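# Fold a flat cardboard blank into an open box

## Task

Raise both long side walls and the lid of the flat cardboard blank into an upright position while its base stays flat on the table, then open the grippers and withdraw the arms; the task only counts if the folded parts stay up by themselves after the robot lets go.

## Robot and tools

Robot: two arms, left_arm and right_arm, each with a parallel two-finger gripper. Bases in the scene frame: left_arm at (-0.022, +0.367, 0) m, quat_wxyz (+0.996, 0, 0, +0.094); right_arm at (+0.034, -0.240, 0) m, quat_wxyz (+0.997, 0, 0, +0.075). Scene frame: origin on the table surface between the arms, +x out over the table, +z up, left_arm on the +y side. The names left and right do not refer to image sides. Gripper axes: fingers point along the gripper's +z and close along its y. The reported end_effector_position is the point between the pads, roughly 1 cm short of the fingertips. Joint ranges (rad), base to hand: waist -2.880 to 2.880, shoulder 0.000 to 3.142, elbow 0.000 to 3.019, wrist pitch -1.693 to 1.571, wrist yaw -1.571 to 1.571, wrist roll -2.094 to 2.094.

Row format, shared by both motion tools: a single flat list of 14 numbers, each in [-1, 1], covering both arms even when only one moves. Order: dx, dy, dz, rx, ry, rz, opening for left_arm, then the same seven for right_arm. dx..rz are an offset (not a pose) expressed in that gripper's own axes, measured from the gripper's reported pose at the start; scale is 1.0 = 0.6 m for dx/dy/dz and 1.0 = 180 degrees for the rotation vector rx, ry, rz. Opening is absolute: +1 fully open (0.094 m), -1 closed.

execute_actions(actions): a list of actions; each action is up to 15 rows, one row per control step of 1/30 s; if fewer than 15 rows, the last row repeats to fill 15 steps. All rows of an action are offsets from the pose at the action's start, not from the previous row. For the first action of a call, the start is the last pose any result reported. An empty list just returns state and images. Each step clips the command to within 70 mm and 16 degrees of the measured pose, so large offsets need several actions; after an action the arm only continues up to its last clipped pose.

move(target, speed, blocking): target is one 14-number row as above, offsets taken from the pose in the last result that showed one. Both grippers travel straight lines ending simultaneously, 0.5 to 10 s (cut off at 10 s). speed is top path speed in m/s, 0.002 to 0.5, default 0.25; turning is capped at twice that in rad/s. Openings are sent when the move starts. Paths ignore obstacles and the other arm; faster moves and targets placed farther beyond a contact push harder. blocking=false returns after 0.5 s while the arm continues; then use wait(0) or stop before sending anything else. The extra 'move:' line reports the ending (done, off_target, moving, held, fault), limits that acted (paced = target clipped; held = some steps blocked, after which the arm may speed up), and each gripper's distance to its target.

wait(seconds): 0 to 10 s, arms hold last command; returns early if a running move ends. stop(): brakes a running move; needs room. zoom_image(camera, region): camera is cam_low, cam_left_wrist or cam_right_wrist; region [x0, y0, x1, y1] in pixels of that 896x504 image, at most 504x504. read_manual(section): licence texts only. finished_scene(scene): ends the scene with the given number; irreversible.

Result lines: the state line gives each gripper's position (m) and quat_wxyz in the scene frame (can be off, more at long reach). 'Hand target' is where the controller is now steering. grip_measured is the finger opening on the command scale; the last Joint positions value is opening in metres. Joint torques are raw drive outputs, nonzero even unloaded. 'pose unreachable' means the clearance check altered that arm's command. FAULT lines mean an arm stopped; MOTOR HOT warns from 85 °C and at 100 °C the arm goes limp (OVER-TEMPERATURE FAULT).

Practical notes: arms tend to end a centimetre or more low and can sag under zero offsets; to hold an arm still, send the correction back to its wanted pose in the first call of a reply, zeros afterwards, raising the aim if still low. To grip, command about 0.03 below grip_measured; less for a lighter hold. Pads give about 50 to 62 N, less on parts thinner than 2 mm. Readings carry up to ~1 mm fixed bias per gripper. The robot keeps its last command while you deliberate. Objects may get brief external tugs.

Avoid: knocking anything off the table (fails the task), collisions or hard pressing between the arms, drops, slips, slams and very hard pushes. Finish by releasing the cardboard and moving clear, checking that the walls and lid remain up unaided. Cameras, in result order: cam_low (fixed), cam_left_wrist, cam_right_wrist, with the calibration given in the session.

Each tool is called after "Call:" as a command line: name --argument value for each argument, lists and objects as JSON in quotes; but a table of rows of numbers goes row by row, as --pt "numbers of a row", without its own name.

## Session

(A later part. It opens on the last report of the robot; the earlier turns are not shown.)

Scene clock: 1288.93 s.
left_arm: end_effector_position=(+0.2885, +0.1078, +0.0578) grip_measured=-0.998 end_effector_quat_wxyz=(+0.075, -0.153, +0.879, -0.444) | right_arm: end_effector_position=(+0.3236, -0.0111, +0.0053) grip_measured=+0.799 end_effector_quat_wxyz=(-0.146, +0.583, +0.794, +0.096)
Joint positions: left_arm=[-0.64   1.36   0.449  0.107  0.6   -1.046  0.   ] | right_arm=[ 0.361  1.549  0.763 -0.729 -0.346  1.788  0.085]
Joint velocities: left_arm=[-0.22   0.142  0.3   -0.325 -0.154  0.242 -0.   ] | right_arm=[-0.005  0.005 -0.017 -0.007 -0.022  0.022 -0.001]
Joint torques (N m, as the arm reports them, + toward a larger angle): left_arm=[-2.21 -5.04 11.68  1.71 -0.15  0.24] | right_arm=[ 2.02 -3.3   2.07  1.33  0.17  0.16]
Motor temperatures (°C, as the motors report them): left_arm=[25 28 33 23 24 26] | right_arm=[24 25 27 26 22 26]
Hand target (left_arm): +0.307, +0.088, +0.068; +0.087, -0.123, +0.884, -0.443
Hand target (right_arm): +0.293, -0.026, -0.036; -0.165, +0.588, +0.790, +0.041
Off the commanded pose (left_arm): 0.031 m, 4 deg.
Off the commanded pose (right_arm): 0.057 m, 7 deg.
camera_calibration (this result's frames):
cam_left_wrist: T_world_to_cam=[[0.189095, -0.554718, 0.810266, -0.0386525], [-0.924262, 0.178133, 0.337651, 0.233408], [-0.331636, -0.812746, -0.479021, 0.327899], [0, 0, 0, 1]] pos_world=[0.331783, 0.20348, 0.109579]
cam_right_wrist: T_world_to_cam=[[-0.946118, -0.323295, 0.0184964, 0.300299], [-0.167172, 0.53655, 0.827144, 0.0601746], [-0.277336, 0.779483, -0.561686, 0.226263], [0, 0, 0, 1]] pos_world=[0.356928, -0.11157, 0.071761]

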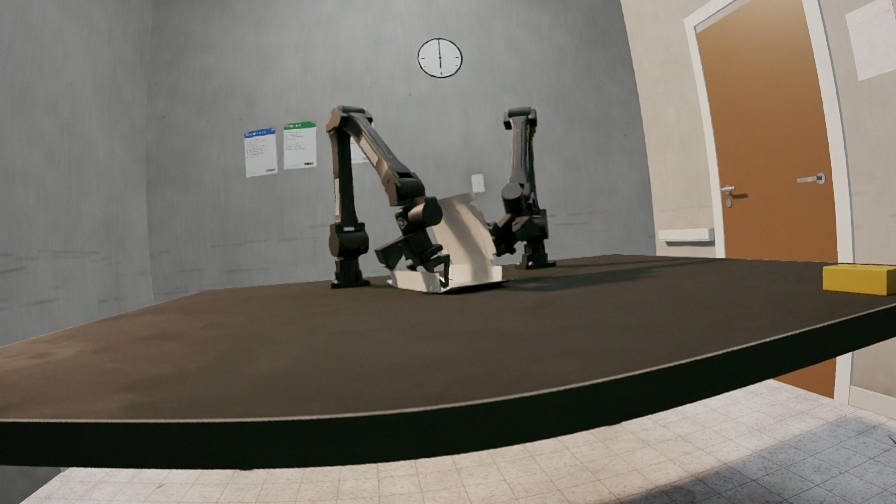

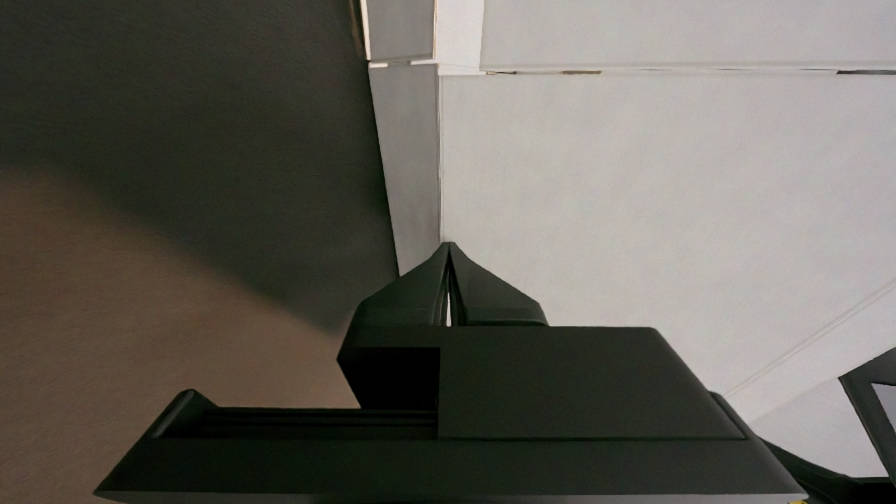

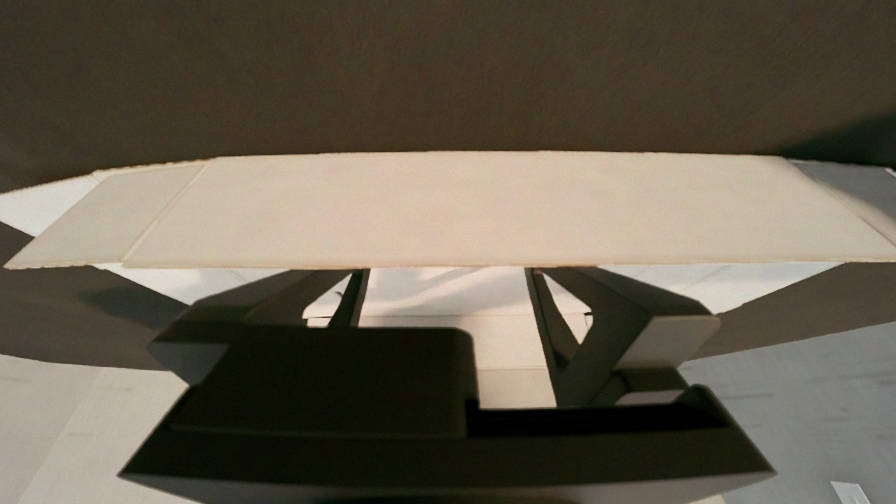

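Call:
execute_actions --actions '[]'

Call:
zoom_image --camera "cam_low" --region '[400, 170, 560, 300]'

Scene clock: 1291.00 s.
left_arm: end_effector_position=(+0.2907, +0.1020, +0.0568) grip_measured=-0.998 end_effector_quat_wxyz=(+0.076, -0.139, +0.885, -0.439) | right_arm: end_effector_position=(+0.3236, -0.0111, +0.0053) grip_measured=+0.799 end_effector_quat_wxyz=(-0.146, +0.583, +0.794, +0.096)
Joint positions: left_arm=[-0.653  1.375  0.469  0.09   0.594 -1.017  0.   ] | right_arm=[ 0.361  1.549  0.763 -0.729 -0.346  1.788  0.085]
Joint velocities: left_arm=[-0.005 -0.005 -0.002  0.017  0.051 -0.081 -0.   ] | right_arm=[ 0.005 -0.005 -0.012 -0.007  0.022 -0.037  0.001]
Joint torques (N m, as the arm reports them, + toward a larger angle): left_arm=[-2.   -6.37 11.77  1.37 -0.15  0.23] | right_arm=[ 2.03 -3.32  2.08  1.33  0.17  0.16]
Motor temperatures (°C, as the motors report them): left_arm=[25 28 33 23 24 26] | right_arm=[24 25 27 26 22 26]
Hand target (left_arm): +0.306, +0.088, +0.068; +0.087, -0.123, +0.884, -0.443
Hand target (right_arm): +0.293, -0.026, -0.036; -0.165, +0.588, +0.790, +0.041
Off the commanded pose (left_arm): 0.026 m, 2 deg.
Off the commanded pose (right_arm): 0.057 m, 7 deg.
camera_calibration (this result's frames):
cam_left_wrist: T_world_to_cam=[[0.164968, -0.573081, 0.802722, -0.0321533], [-0.923567, 0.195867, 0.329636, 0.235285], [-0.346136, -0.795747, -0.496967, 0.32694], [0, 0, 0, 1]] pos_world=[0.335771, 0.195651, 0.11073]
cam_right_wrist: T_world_to_cam=[[-0.946118, -0.323295, 0.0184964, 0.300299], [-0.167172, 0.53655, 0.827144, 0.0601746], [-0.277336, 0.779483, -0.561686, 0.226263], [0, 0, 0, 1]] pos_world=[0.356928, -0.11157, 0.071761]

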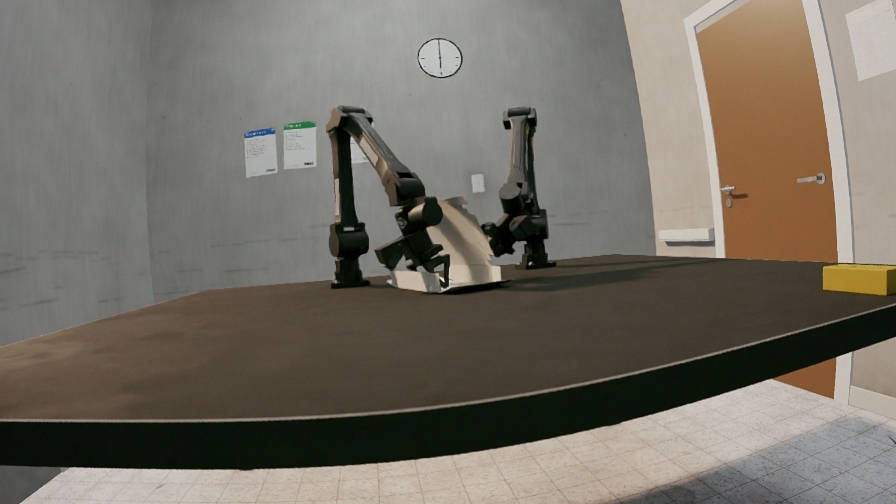

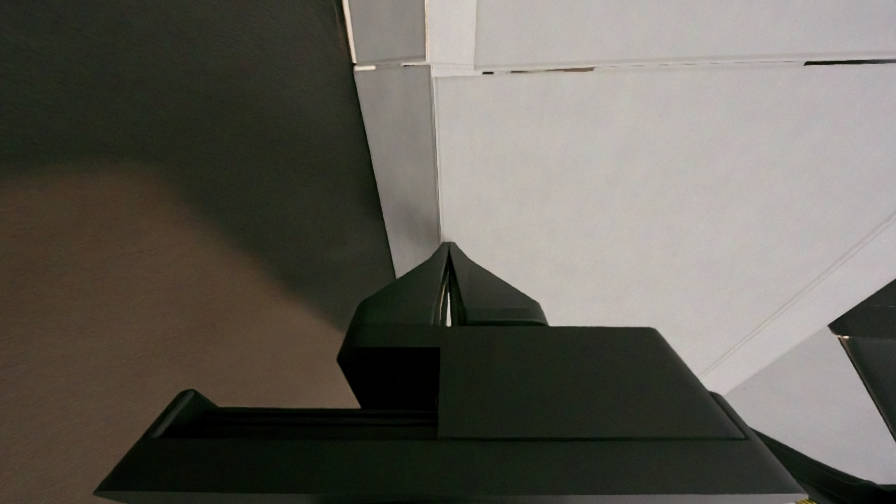

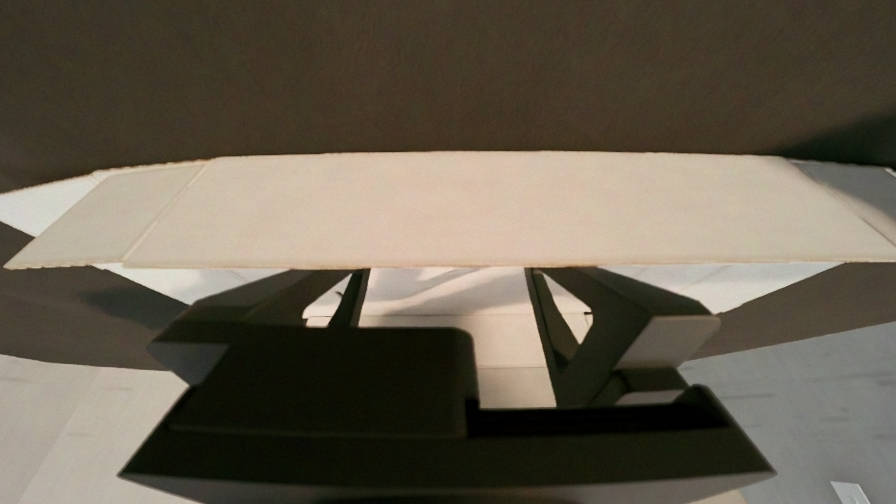

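Region (400, 170, 560, 300) of cam_low's 896x504 image, scaled by 3.150, with more detail than that image has; it fills the top 410 rows of this view, and the rest is white.

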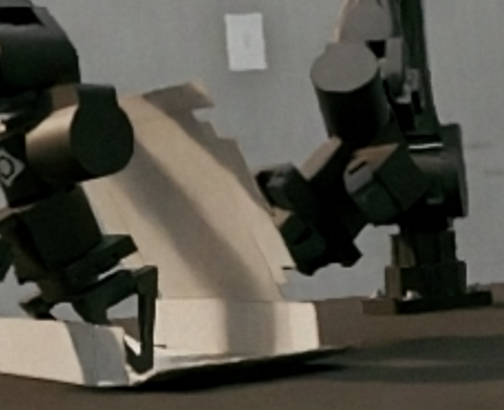

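Call:
execute_actions --actions '[[[-0.017,-0.031,0.015,0.004,-0.001,0.012,-1,-0.034,-0.048,0.074,0.035,-0.011,0.011,0.8],[-0.017,-0.028,0.017,0.003,-0.001,0.012,-1,-0.034,-0.048,0.074,0.035,-0.011,0.011,0.8],[-0.017,-0.024,0.021,0.002,-0.001,0.012,-1,-0.034,-0.048,0.074,0.035,-0.011,0.011,0.8],[-0.017,-0.019,0.025,0.001,-0.001,0.012,-1,-0.034,-0.048,0.074,0.035,-0.011,0.011,0.8],[-0.016,-0.014,0.029,0.0,-0.001,0.011,-1,-0.034,-0.048,0.074,0.035,-0.011,0.011,0.8],[-0.016,-0.010,0.033,-0.001,-0.001,0.011,-1,-0.034,-0.048,0.074,0.035,-0.011,0.011,0.8],[-0.016,-0.006,0.036,-0.003,-0.001,0.011,-1,-0.034,-0.048,0.074,0.035,-0.011,0.011,0.8],[-0.016,-0.004,0.040,-0.004,-0.001,0.011,-1,-0.034,-0.048,0.074,0.035,-0.011,0.011,0.8],[-0.016,-0.004,0.044,-0.005,-0.001,0.011,-1,-0.034,-0.048,0.074,0.035,-0.011,0.011,0.8],[-0.017,-0.006,0.048,-0.007,-0.001,0.010,-1,-0.034,-0.048,0.074,0.035,-0.011,0.011,0.8],[-0.017,-0.009,0.053,-0.008,-0.001,0.010,-1,-0.034,-0.048,0.074,0.035,-0.011,0.011,0.8],[-0.017,-0.012,0.058,-0.009,-0.001,0.010,-1,-0.034,-0.048,0.074,0.035,-0.011,0.011,0.8],[-0.018,-0.014,0.062,-0.010,-0.001,0.010,-1,-0.034,-0.048,0.074,0.035,-0.011,0.011,0.8],[-0.018,-0.016,0.065,-0.011,-0.001,0.010,-1,-0.034,-0.048,0.074,0.035,-0.011,0.011,0.8],[-0.018,-0.017,0.067,-0.011,-0.001,0.010,-1,-0.034,-0.048,0.074,0.035,-0.011,0.011,0.8]]]'

Scene clock: 1315.17 s.
left_arm: end_effector_position=(+0.2900, +0.1068, +0.0189) grip_measured=-0.998 end_effector_quat_wxyz=(+0.070, -0.157, +0.901, -0.397) | right_arm: end_effector_position=(+0.3236, -0.0112, +0.0052) grip_measured=+0.799 end_effector_quat_wxyz=(-0.145, +0.583, +0.794, +0.096)
Joint positions: left_arm=[-0.669  1.47   0.47   0.108  0.523 -1.015  0.   ] | right_arm=[ 0.361  1.549  0.763 -0.729 -0.346  1.788  0.085]
Joint velocities: left_arm=[-0.083  0.103  0.002  0.002 -0.139  0.051 -0.001] | right_arm=[-0.034 -0.015  0.002 -0.017  0.051  0.051  0.   ]
Joint torques (N m, as the arm reports them, + toward a larger angle): left_arm=[-4.78 -7.16 13.25  2.    0.62 -0.04] | right_arm=[ 2.39 -3.14  2.25  1.2   0.2   0.17]
Motor temperatures (°C, as the motors report them): left_arm=[25 27 34 23 24 26] | right_arm=[24 25 27 26 22 26]
Hand target (left_arm): +0.309, +0.072, +0.044; +0.082, -0.127, +0.894, -0.423
Hand target (right_arm): +0.293, -0.026, -0.036; -0.165, +0.588, +0.791, +0.039
Off the commanded pose (left_arm): 0.049 m, 5 deg.
Off the commanded pose (right_arm): 0.057 m, 7 deg.
camera_calibration (this result's frames):
cam_left_wrist: T_world_to_cam=[[0.215132, -0.631775, 0.7447, -0.00610081], [-0.913346, 0.139785, 0.382439, 0.24826], [-0.345713, -0.762443, -0.546957, 0.308908], [0, 0, 0, 1]] pos_world=[0.334853, 0.196967, 0.0785581]
cam_right_wrist: T_world_to_cam=[[-0.946138, -0.323242, 0.0183586, 0.300332], [-0.167457, 0.537107, 0.826725, 0.0603795], [-0.277093, 0.779122, -0.562307, 0.226259], [0, 0, 0, 1]] pos_world=[0.356961, -0.111633, 0.0717958]

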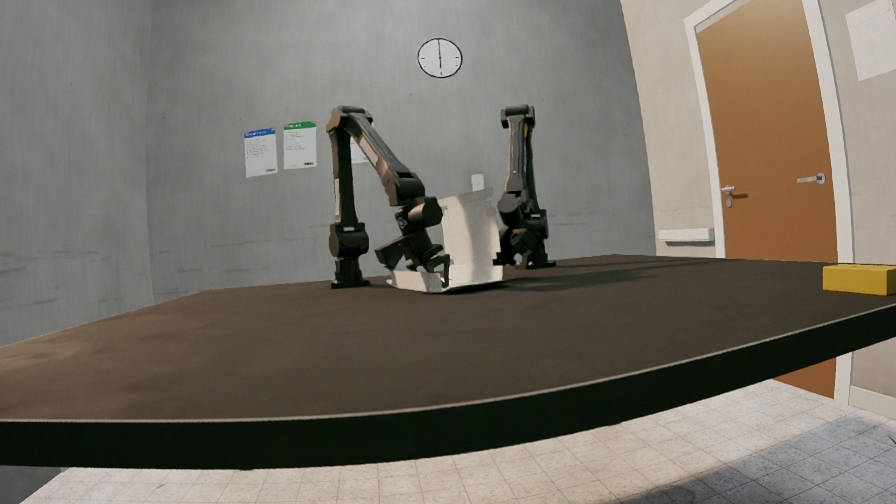

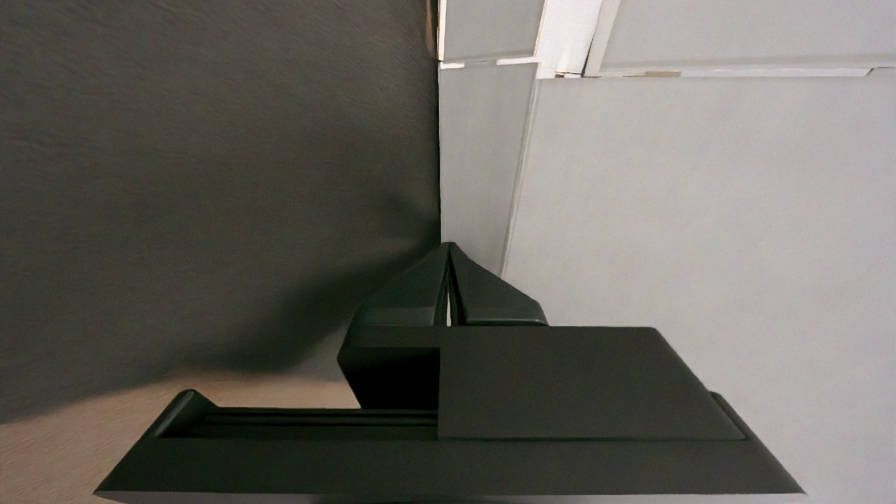

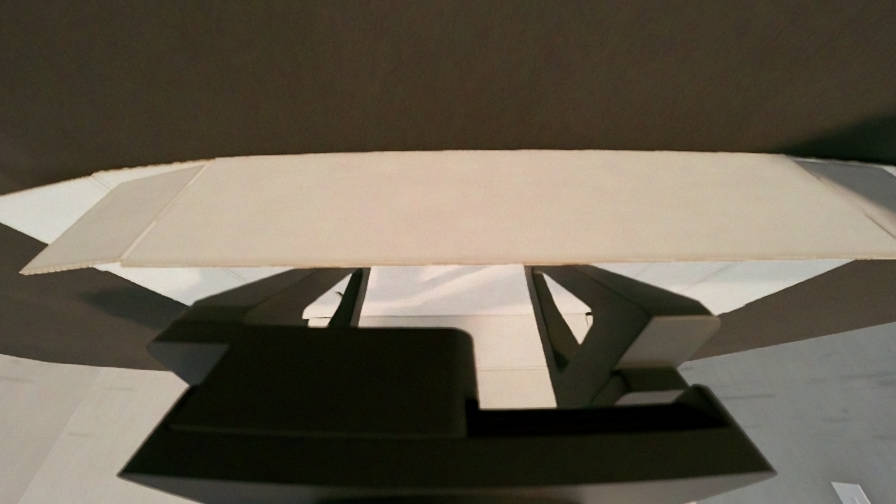

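Call:
execute_actions --actions '[]'

Scene clock: 1318.00 s.
left_arm: end_effector_position=(+0.2865, +0.1054, +0.0130) grip_measured=-0.998 end_effector_quat_wxyz=(+0.064, -0.157, +0.905, -0.391) | right_arm: end_effector_position=(+0.3240, -0.0115, +0.0052) grip_measured=+0.799 end_effector_quat_wxyz=(-0.145, +0.583, +0.793, +0.096)
Joint positions: left_arm=[-0.679  1.484  0.47   0.105  0.516 -1.016  0.   ] | right_arm=[ 0.36   1.549  0.763 -0.729 -0.345  1.788  0.085]
Joint velocities: left_arm=[-0.015 -0.015  0.007 -0.002 -0.037 -0.007  0.   ] | right_arm=[-0.024 -0.005  0.007 -0.007  0.037  0.037  0.   ]
Joint torques (N m, as the arm reports them, + toward a larger angle): left_arm=[-3.6  -8.37 13.17  2.3   0.76 -0.04] | right_arm=[ 2.25 -3.24  2.29  1.18  0.23  0.17]
Motor temperatures (°C, as the motors report them): left_arm=[25 27 34 23 24 26] | right_arm=[24 25 27 26 22 26]
Hand target (left_arm): +0.309, +0.072, +0.044; +0.082, -0.127, +0.894, -0.422
Hand target (right_arm): +0.293, -0.026, -0.036; -0.165, +0.588, +0.791, +0.039
Off the commanded pose (left_arm): 0.053 m, 6 deg.
Off the commanded pose (right_arm): 0.057 m, 7 deg.
camera_calibration (this result's frames):
cam_left_wrist: T_world_to_cam=[[0.220915, -0.641955, 0.734228, -0.00229606], [-0.907982, 0.139454, 0.395123, 0.245817], [-0.356042, -0.753954, -0.552076, 0.305575], [0, 0, 0, 1]] pos_world=[0.332503, 0.194635, 0.0732585]
cam_right_wrist: T_world_to_cam=[[-0.946524, -0.322136, 0.0179145, 0.300714], [-0.16726, 0.537422, 0.82656, 0.0605797], [-0.275892, 0.779362, -0.562564, 0.226233], [0, 0, 0, 1]] pos_world=[0.357181, -0.112004, 0.0718105]

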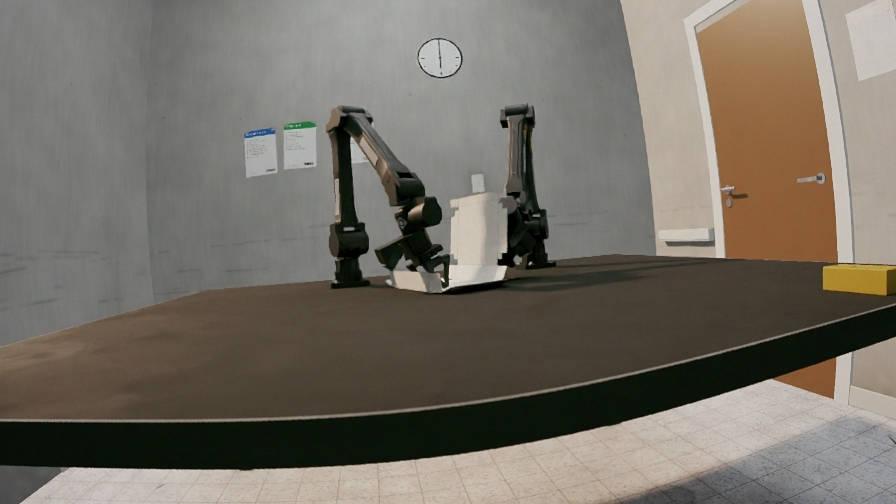

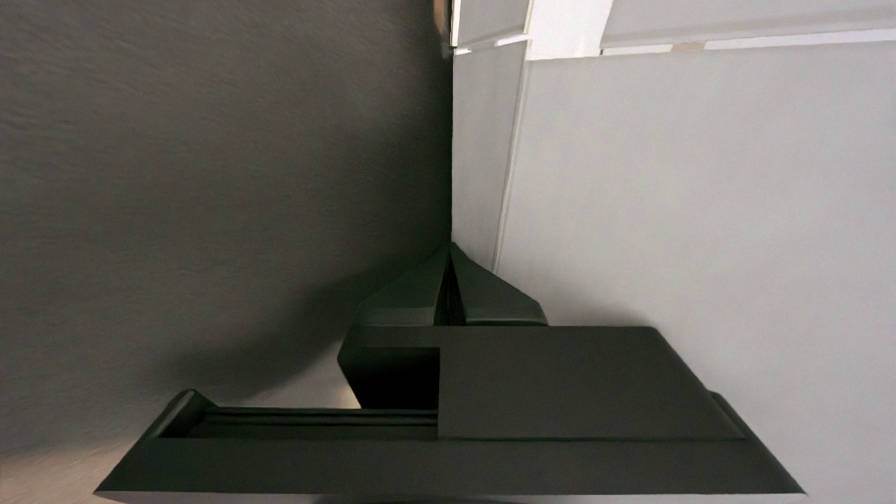

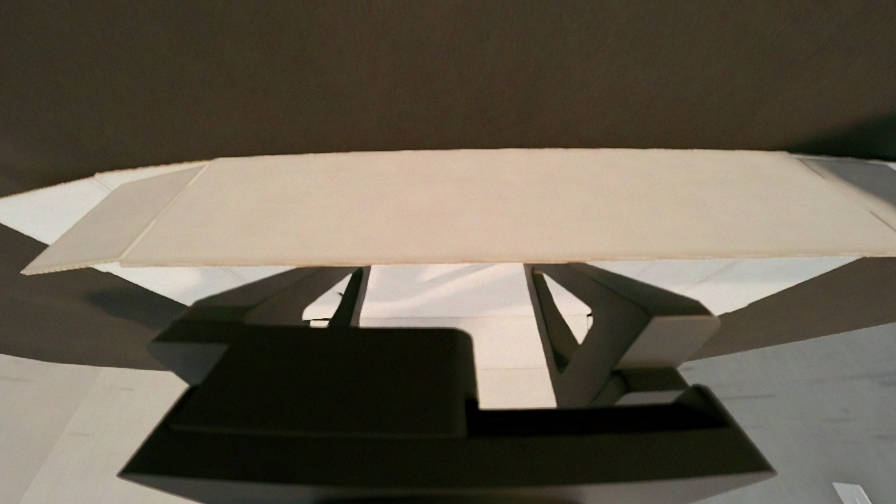

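Call:
execute_actions --actions '[[[-0.0195,-0.0744,0.0083,0.0224,-0.0018,0.0162,-1,-0.034,-0.048,0.074,0.035,-0.011,0.011,0.8],[-0.0244,-0.0665,0.0029,0.0215,-0.0047,0.0123,-1,-0.034,-0.048,0.074,0.035,-0.011,0.011,0.8],[-0.0306,-0.0591,-0.0038,0.021,-0.0084,0.0083,-1,-0.034,-0.048,0.074,0.035,-0.011,0.011,0.8],[-0.0382,-0.0537,-0.0116,0.0212,-0.0127,0.0044,-1,-0.034,-0.048,0.074,0.035,-0.011,0.011,0.8],[-0.0456,-0.0513,-0.0194,0.0224,-0.0172,0.0017,-1,-0.034,-0.048,0.074,0.035,-0.011,0.011,0.8],[-0.0526,-0.053,-0.0266,0.0245,-0.0212,0.0005,-1,-0.034,-0.048,0.074,0.035,-0.011,0.011,0.8],[-0.0571,-0.0582,-0.0327,0.0273,-0.0244,0.0011,-1,-0.034,-0.048,0.074,0.035,-0.011,0.011,0.8],[-0.0581,-0.0649,-0.0374,0.0301,-0.0261,0.003,-1,-0.034,-0.048,0.074,0.035,-0.011,0.011,0.8],[-0.0566,-0.0718,-0.041,0.0327,-0.0268,0.0055,-1,-0.034,-0.048,0.074,0.035,-0.011,0.011,0.8],[-0.0517,-0.08,-0.0422,0.0351,-0.026,0.0093,-1,-0.034,-0.048,0.074,0.035,-0.011,0.011,0.8],[-0.0456,-0.0885,-0.042,0.0372,-0.0243,0.0136,-1,-0.034,-0.048,0.074,0.035,-0.011,0.011,0.8],[-0.0383,-0.0958,-0.0398,0.0386,-0.0217,0.0179,-1,-0.034,-0.048,0.074,0.035,-0.011,0.011,0.8],[-0.0312,-0.1013,-0.0367,0.0393,-0.0188,0.0213,-1,-0.034,-0.048,0.074,0.035,-0.011,0.011,0.8],[-0.0259,-0.1055,-0.0338,0.0398,-0.0166,0.024,-1,-0.034,-0.048,0.074,0.035,-0.011,0.011,0.8],[-0.0224,-0.1079,-0.032,0.040,-0.0152,0.0258,-1,-0.034,-0.048,0.074,0.035,-0.011,0.011,0.8]]]'

Scene clock: 1430.77 s.
left_arm: end_effector_position=(+0.2992, +0.1119, +0.0349) grip_measured=-0.998 end_effector_quat_wxyz=(+0.088, -0.164, +0.894, -0.407) | right_arm: end_effector_position=(+0.3240, -0.0115, +0.0052) grip_measured=+0.799 end_effector_quat_wxyz=(-0.145, +0.583, +0.793, +0.096)
Joint positions: left_arm=[-0.648  1.426  0.47   0.104  0.52  -1.022  0.   ] | right_arm=[ 0.36   1.549  0.763 -0.729 -0.345  1.788  0.085]
Joint velocities: left_arm=[-0.132 -0.142  0.007 -0.007 -0.066  0.037 -0.001] | right_arm=[ 0.005 -0.005 -0.007  0.007 -0.022  0.081 -0.   ]
Joint torques (N m, as the arm reports them, + toward a larger angle): left_arm=[ -3.6  -11.55  10.48   2.29   0.77  -0.01] | right_arm=[ 2.15 -3.17  2.29  1.2   0.29  0.17]
Motor temperatures (°C, as the motors report them): left_arm=[25 28 37 24 25 26] | right_arm=[24 25 27 26 23 26]
Hand target (left_arm): +0.307, +0.082, +0.073; +0.109, -0.125, +0.881, -0.442
Hand target (right_arm): +0.294, -0.027, -0.036; -0.164, +0.589, +0.790, +0.039
Off the commanded pose (left_arm): 0.050 m, 7 deg.
Off the commanded pose (right_arm): 0.057 m, 7 deg.
camera_calibration (this result's frames):
cam_left_wrist: T_world_to_cam=[[0.207703, -0.612525, 0.762675, -0.0173379], [-0.928803, 0.121119, 0.35022, 0.257653], [-0.306893, -0.781117, -0.543758, 0.315126], [0, 0, 0, 1]] pos_world=[0.33962, 0.204324, 0.0943404]
cam_right_wrist: T_world_to_cam=[[-0.946524, -0.322136, 0.0179145, 0.300714], [-0.16726, 0.537422, 0.82656, 0.0605797], [-0.275892, 0.779362, -0.562564, 0.226233], [0, 0, 0, 1]] pos_world=[0.357181, -0.112004, 0.0718105]

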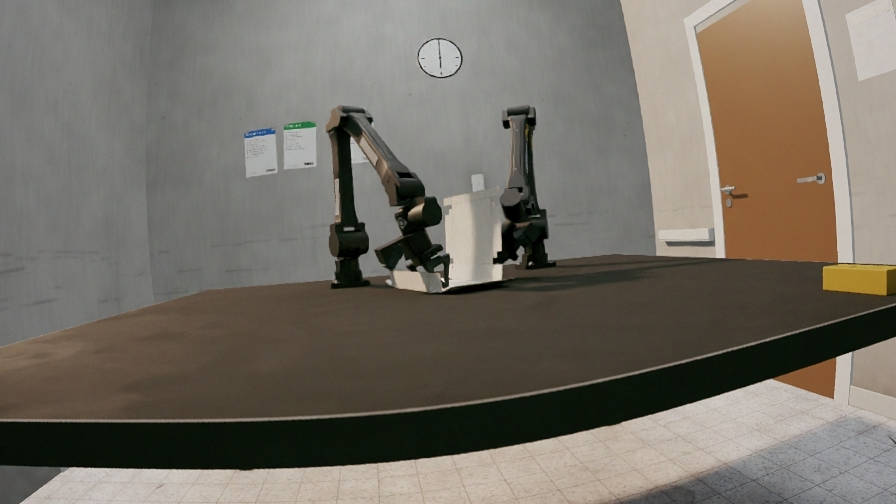

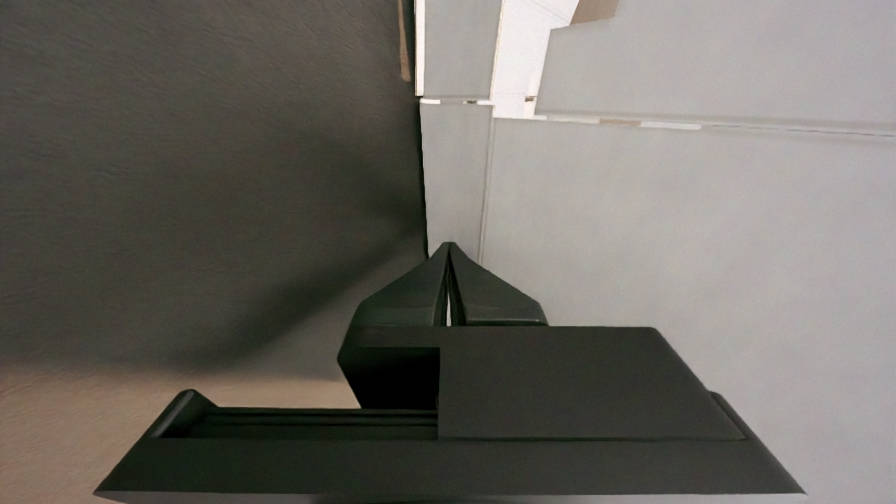

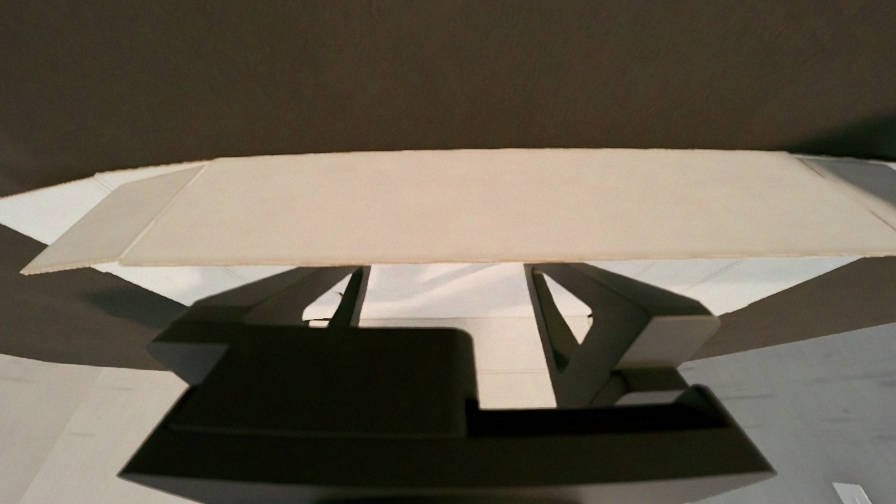

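Call:
execute_actions --actions '[]'

Call:
zoom_image --camera "cam_low" --region '[380, 170, 560, 300]'

Scene clock: 1432.33 s.
left_arm: end_effector_position=(+0.2957, +0.1054, +0.0406) grip_measured=-0.998 end_effector_quat_wxyz=(+0.090, -0.153, +0.894, -0.412) | right_arm: end_effector_position=(+0.3240, -0.0115, +0.0052) grip_measured=+0.799 end_effector_quat_wxyz=(-0.145, +0.583, +0.793, +0.096)
Joint positions: left_arm=[-0.666  1.411  0.47   0.104  0.52  -1.022  0.   ] | right_arm=[ 0.36   1.549  0.763 -0.729 -0.345  1.788  0.085]
Joint velocities: left_arm=[-0.005 -0.005  0.002 -0.002 -0.022 -0.022 -0.   ] | right_arm=[ 0.005  0.005 -0.002 -0.007  0.007  0.066 -0.   ]
Joint torques (N m, as the arm reports them, + toward a larger angle): left_arm=[ -3.43 -10.3   10.54   2.37   0.75  -0.01] | right_arm=[ 2.16 -3.2   2.29  1.19  0.29  0.17]
Motor temperatures (°C, as the motors report them): left_arm=[25 28 37 24 25 26] | right_arm=[24 25 27 26 23 26]
Hand target (left_arm): +0.307, +0.083, +0.073; +0.109, -0.125, +0.882, -0.442
Hand target (right_arm): +0.294, -0.027, -0.036; -0.164, +0.589, +0.790, +0.039
Off the commanded pose (left_arm): 0.043 m, 5 deg.
Off the commanded pose (right_arm): 0.057 m, 7 deg.
camera_calibration (this result's frames):
cam_left_wrist: T_world_to_cam=[[0.186339, -0.610973, 0.769409, -0.0190149], [-0.930967, 0.140461, 0.337003, 0.252338], [-0.313972, -0.779091, -0.542623, 0.313899], [0, 0, 0, 1]] pos_world=[0.337017, 0.197494, 0.09992]
cam_right_wrist: T_world_to_cam=[[-0.946524, -0.322136, 0.0179145, 0.300714], [-0.16726, 0.537422, 0.82656, 0.0605797], [-0.275892, 0.779362, -0.562564, 0.226233], [0, 0, 0, 1]] pos_world=[0.357181, -0.112004, 0.0718105]

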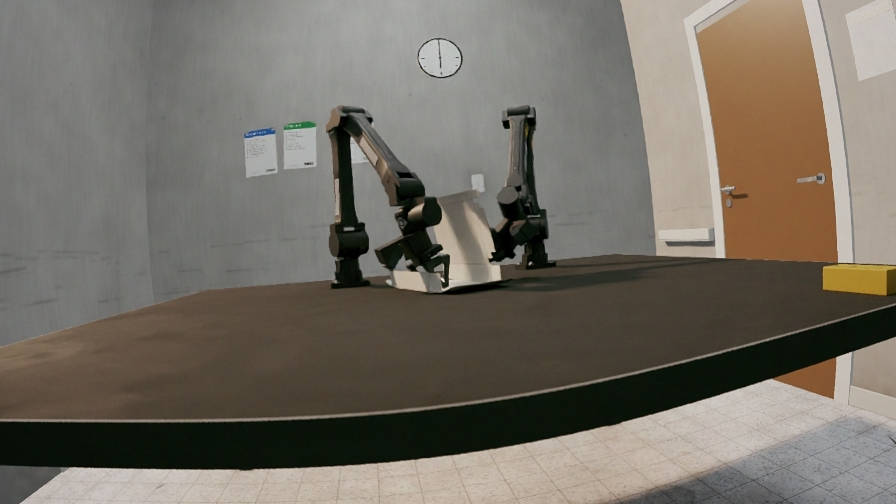

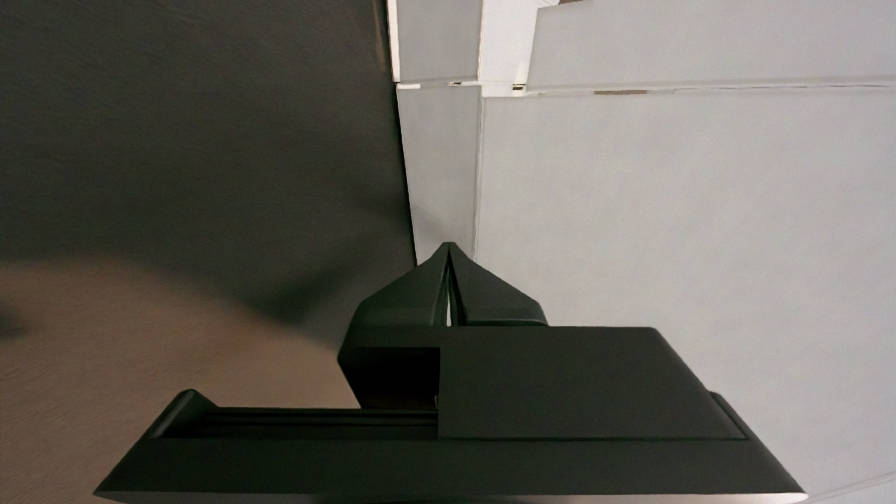

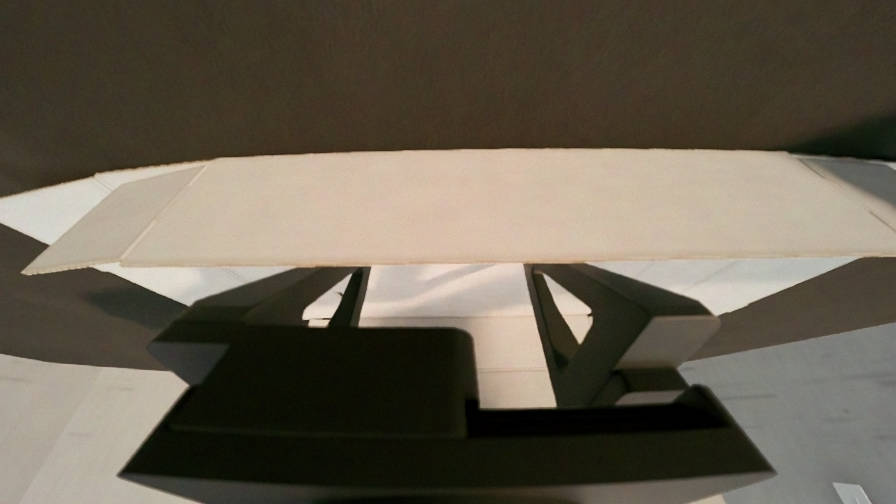

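Region (380, 170, 560, 300) of cam_low's 896x504 image, scaled by 2.800, with more detail than that image has.

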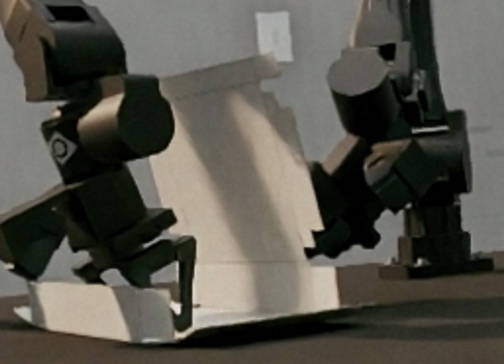

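Call:
execute_actions --actions '[[[-0.0056,-0.0609,0.0026,0.0206,0.0009,0.0158,-1,-0.034,-0.048,0.074,0.035,-0.011,0.011,0.8],[-0.0036,-0.052,0.0078,0.0168,0.0032,0.0132,-1,-0.034,-0.048,0.074,0.035,-0.011,0.011,0.8],[-0.0013,-0.0445,0.0133,0.0142,0.0053,0.011,-1,-0.034,-0.048,0.074,0.035,-0.011,0.011,0.8],[-0.0002,-0.0431,0.0152,0.014,0.0056,0.0108,-1,-0.034,-0.048,0.074,0.035,-0.011,0.011,0.8],[0.0015,-0.042,0.0181,0.0144,0.0061,0.0105,-1,-0.034,-0.048,0.074,0.035,-0.011,0.011,0.8],[0.0038,-0.0404,0.022,0.0151,0.0067,0.0102,-1,-0.034,-0.048,0.074,0.035,-0.011,0.011,0.8],[0.0063,-0.0387,0.0263,0.0158,0.0073,0.0098,-1,-0.034,-0.048,0.074,0.035,-0.011,0.011,0.8],[0.0091,-0.0368,0.0312,0.0165,0.0081,0.0094,-1,-0.034,-0.048,0.074,0.035,-0.011,0.011,0.8],[0.0123,-0.0347,0.0365,0.0174,0.0089,0.009,-1,-0.034,-0.048,0.074,0.035,-0.011,0.011,0.8],[0.0154,-0.0325,0.0418,0.0183,0.0097,0.0086,-1,-0.034,-0.048,0.074,0.035,-0.011,0.011,0.8],[0.0185,-0.0304,0.0471,0.0191,0.0105,0.0081,-1,-0.034,-0.048,0.074,0.035,-0.011,0.011,0.8],[0.0213,-0.0285,0.052,0.0199,0.0113,0.0077,-1,-0.034,-0.048,0.074,0.035,-0.011,0.011,0.8],[0.0236,-0.0269,0.0559,0.0205,0.0119,0.0074,-1,-0.034,-0.048,0.074,0.035,-0.011,0.011,0.8],[0.0253,-0.0258,0.0588,0.021,0.0123,0.0072,-1,-0.034,-0.048,0.074,0.035,-0.011,0.011,0.8],[0.0264,-0.025,0.0607,0.0213,0.0126,0.007,-1,-0.034,-0.048,0.074,0.035,-0.011,0.011,0.8]]]'

Scene clock: 1506.60 s.
left_arm: end_effector_position=(+0.2991, +0.0888, +0.0320) grip_measured=-0.998 end_effector_quat_wxyz=(+0.095, -0.145, +0.886, -0.430) | right_arm: end_effector_position=(+0.3241, -0.0116, +0.0052) grip_measured=+0.799 end_effector_quat_wxyz=(-0.145, +0.583, +0.793, +0.096)
Joint positions: left_arm=[-0.698  1.483  0.47   0.23   0.521 -1.055  0.   ] | right_arm=[ 0.359  1.549  0.763 -0.729 -0.345  1.788  0.085]
Joint velocities: left_arm=[-0.093  0.259 -0.002  0.413 -0.037 -0.095  0.001] | right_arm=[-0.005  0.015 -0.012  0.002 -0.037 -0.022  0.   ]
Joint torques (N m, as the arm reports them, + toward a larger angle): left_arm=[-4.22 -7.11  7.89  2.36  0.66 -0.04] | right_arm=[ 2.28 -3.22  2.26  1.21  0.29  0.16]
Motor temperatures (°C, as the motors report them): left_arm=[25 28 36 24 25 26] | right_arm=[24 25 26 26 23 26]
Hand target (left_arm): +0.293, +0.067, +0.029; +0.080, -0.131, +0.884, -0.442
Hand target (right_arm): +0.294, -0.027, -0.036; -0.164, +0.589, +0.790, +0.039
Off the commanded pose (left_arm): 0.025 m, 3 deg.
Off the commanded pose (right_arm): 0.057 m, 7 deg.
camera_calibration (this result's frames):
cam_left_wrist: T_world_to_cam=[[0.16169, -0.584429, 0.795172, -0.0190282], [-0.936683, 0.162734, 0.310069, 0.261308], [-0.310615, -0.794959, -0.521112, 0.297058], [0, 0, 0, 1]] pos_world=[0.34011, 0.182505, 0.088908]
cam_right_wrist: T_world_to_cam=[[-0.946647, -0.321775, 0.0179145, 0.300804], [-0.167055, 0.537486, 0.82656, 0.060588], [-0.275595, 0.779467, -0.562564, 0.226248], [0, 0, 0, 1]] pos_world=[0.35723, -0.112127, 0.0718105]

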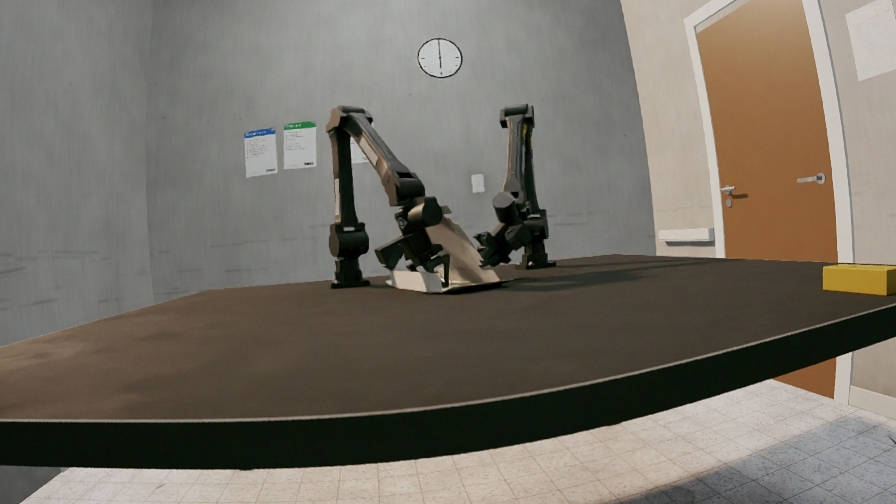

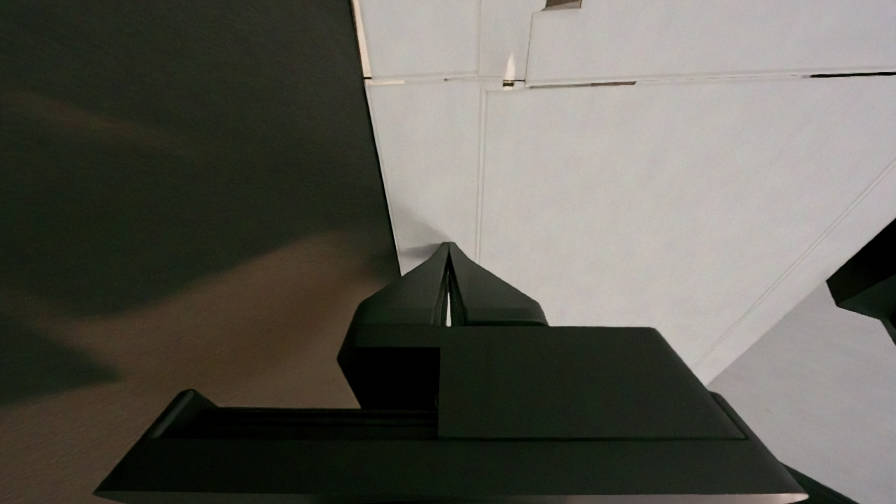

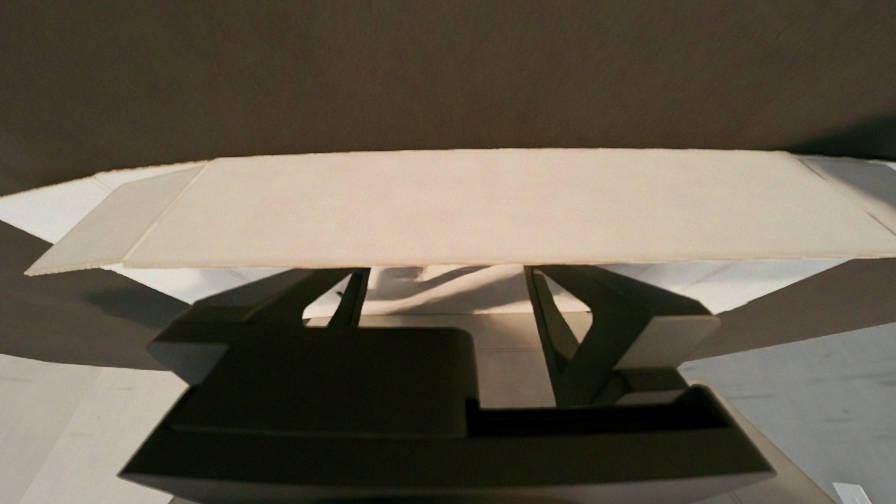

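Call:
execute_actions --actions '[]'

Call:
zoom_image --camera "cam_low" --region '[340, 140, 600, 320]'

Scene clock: 1519.93 s.
left_arm: end_effector_position=(+0.3000, +0.0864, +0.0305) grip_measured=-0.998 end_effector_quat_wxyz=(+0.094, -0.149, +0.884, -0.434) | right_arm: end_effector_position=(+0.3241, -0.0116, +0.0052) grip_measured=+0.799 end_effector_quat_wxyz=(-0.145, +0.583, +0.793, +0.096)
Joint positions: left_arm=[-0.701  1.496  0.47   0.253  0.521 -1.072  0.   ] | right_arm=[ 0.359  1.549  0.763 -0.729 -0.345  1.788  0.085]
Joint velocities: left_arm=[-0.005 -0.005  0.007 -0.007 -0.007 -0.022 -0.   ] | right_arm=[-0.015 -0.005 -0.017  0.007  0.051 -0.007 -0.001]
Joint torques (N m, as the arm reports them, + toward a larger angle): left_arm=[-4.36 -6.35  7.68  2.72  0.64 -0.07] | right_arm=[ 2.18 -3.17  2.3   1.19  0.29  0.17]
Motor temperatures (°C, as the motors report them): left_arm=[25 28 35 24 25 26] | right_arm=[24 25 26 26 23 26]
Hand target (left_arm): +0.292, +0.067, +0.029; +0.080, -0.131, +0.884, -0.442
Hand target (right_arm): +0.294, -0.027, -0.036; -0.164, +0.589, +0.790, +0.039
Off the commanded pose (left_arm): 0.022 m, 3 deg.
Off the commanded pose (right_arm): 0.057 m, 7 deg.
camera_calibration (this result's frames):
cam_left_wrist: T_world_to_cam=[[0.168638, -0.575706, 0.800077, -0.0222764], [-0.936454, 0.159725, 0.312316, 0.263123], [-0.307594, -0.801904, -0.512187, 0.294093], [0, 0, 0, 1]] pos_world=[0.340621, 0.180982, 0.086276]
cam_right_wrist: T_world_to_cam=[[-0.946647, -0.321775, 0.0179145, 0.300804], [-0.167055, 0.537486, 0.82656, 0.060588], [-0.275595, 0.779467, -0.562564, 0.226248], [0, 0, 0, 1]] pos_world=[0.35723, -0.112127, 0.0718105]

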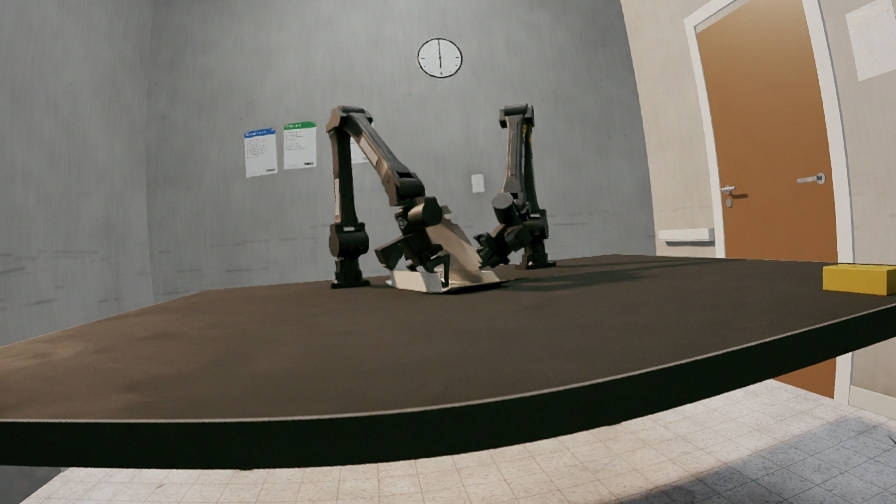

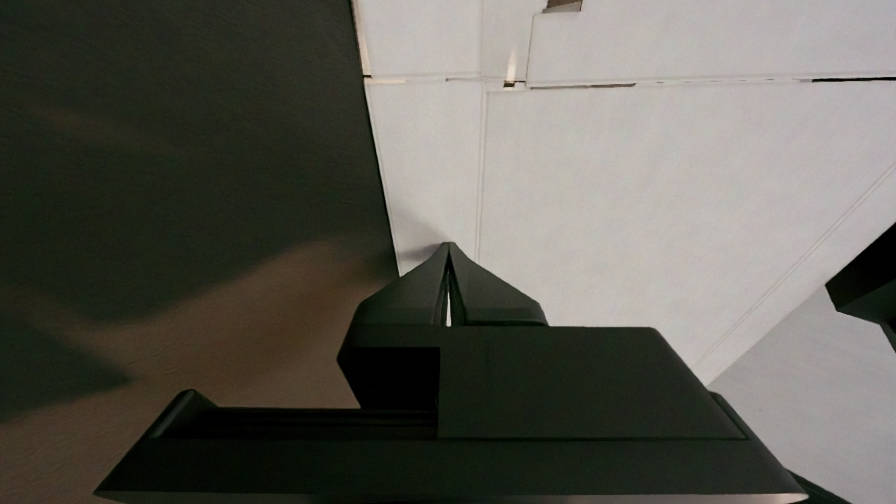

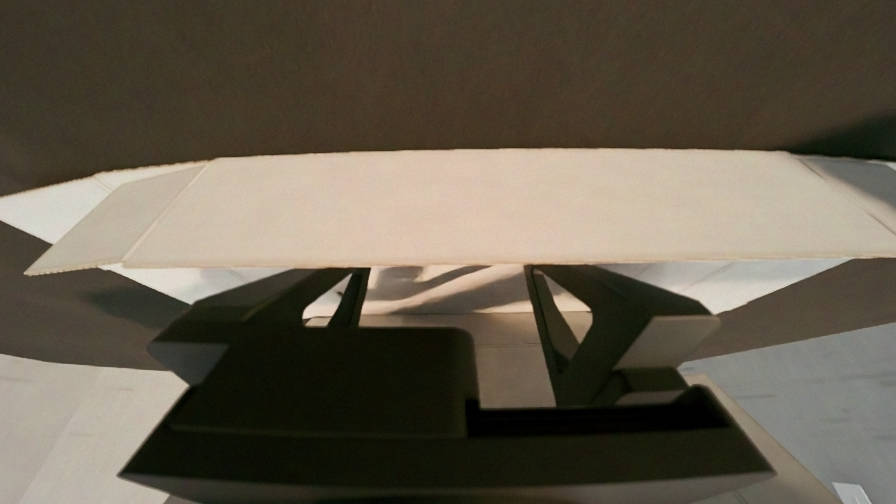

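Region (340, 140, 600, 320) of cam_low's 896x504 image, scaled by 1.938, with more detail than that image has; it fills the top 349 rows of this view, and the rest is white.

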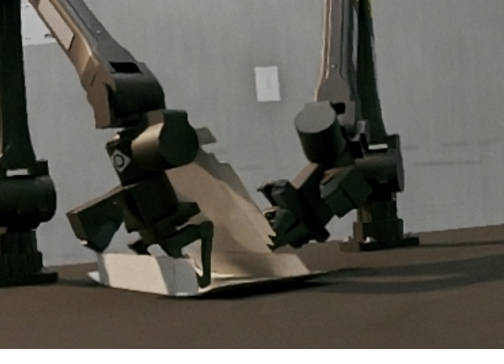

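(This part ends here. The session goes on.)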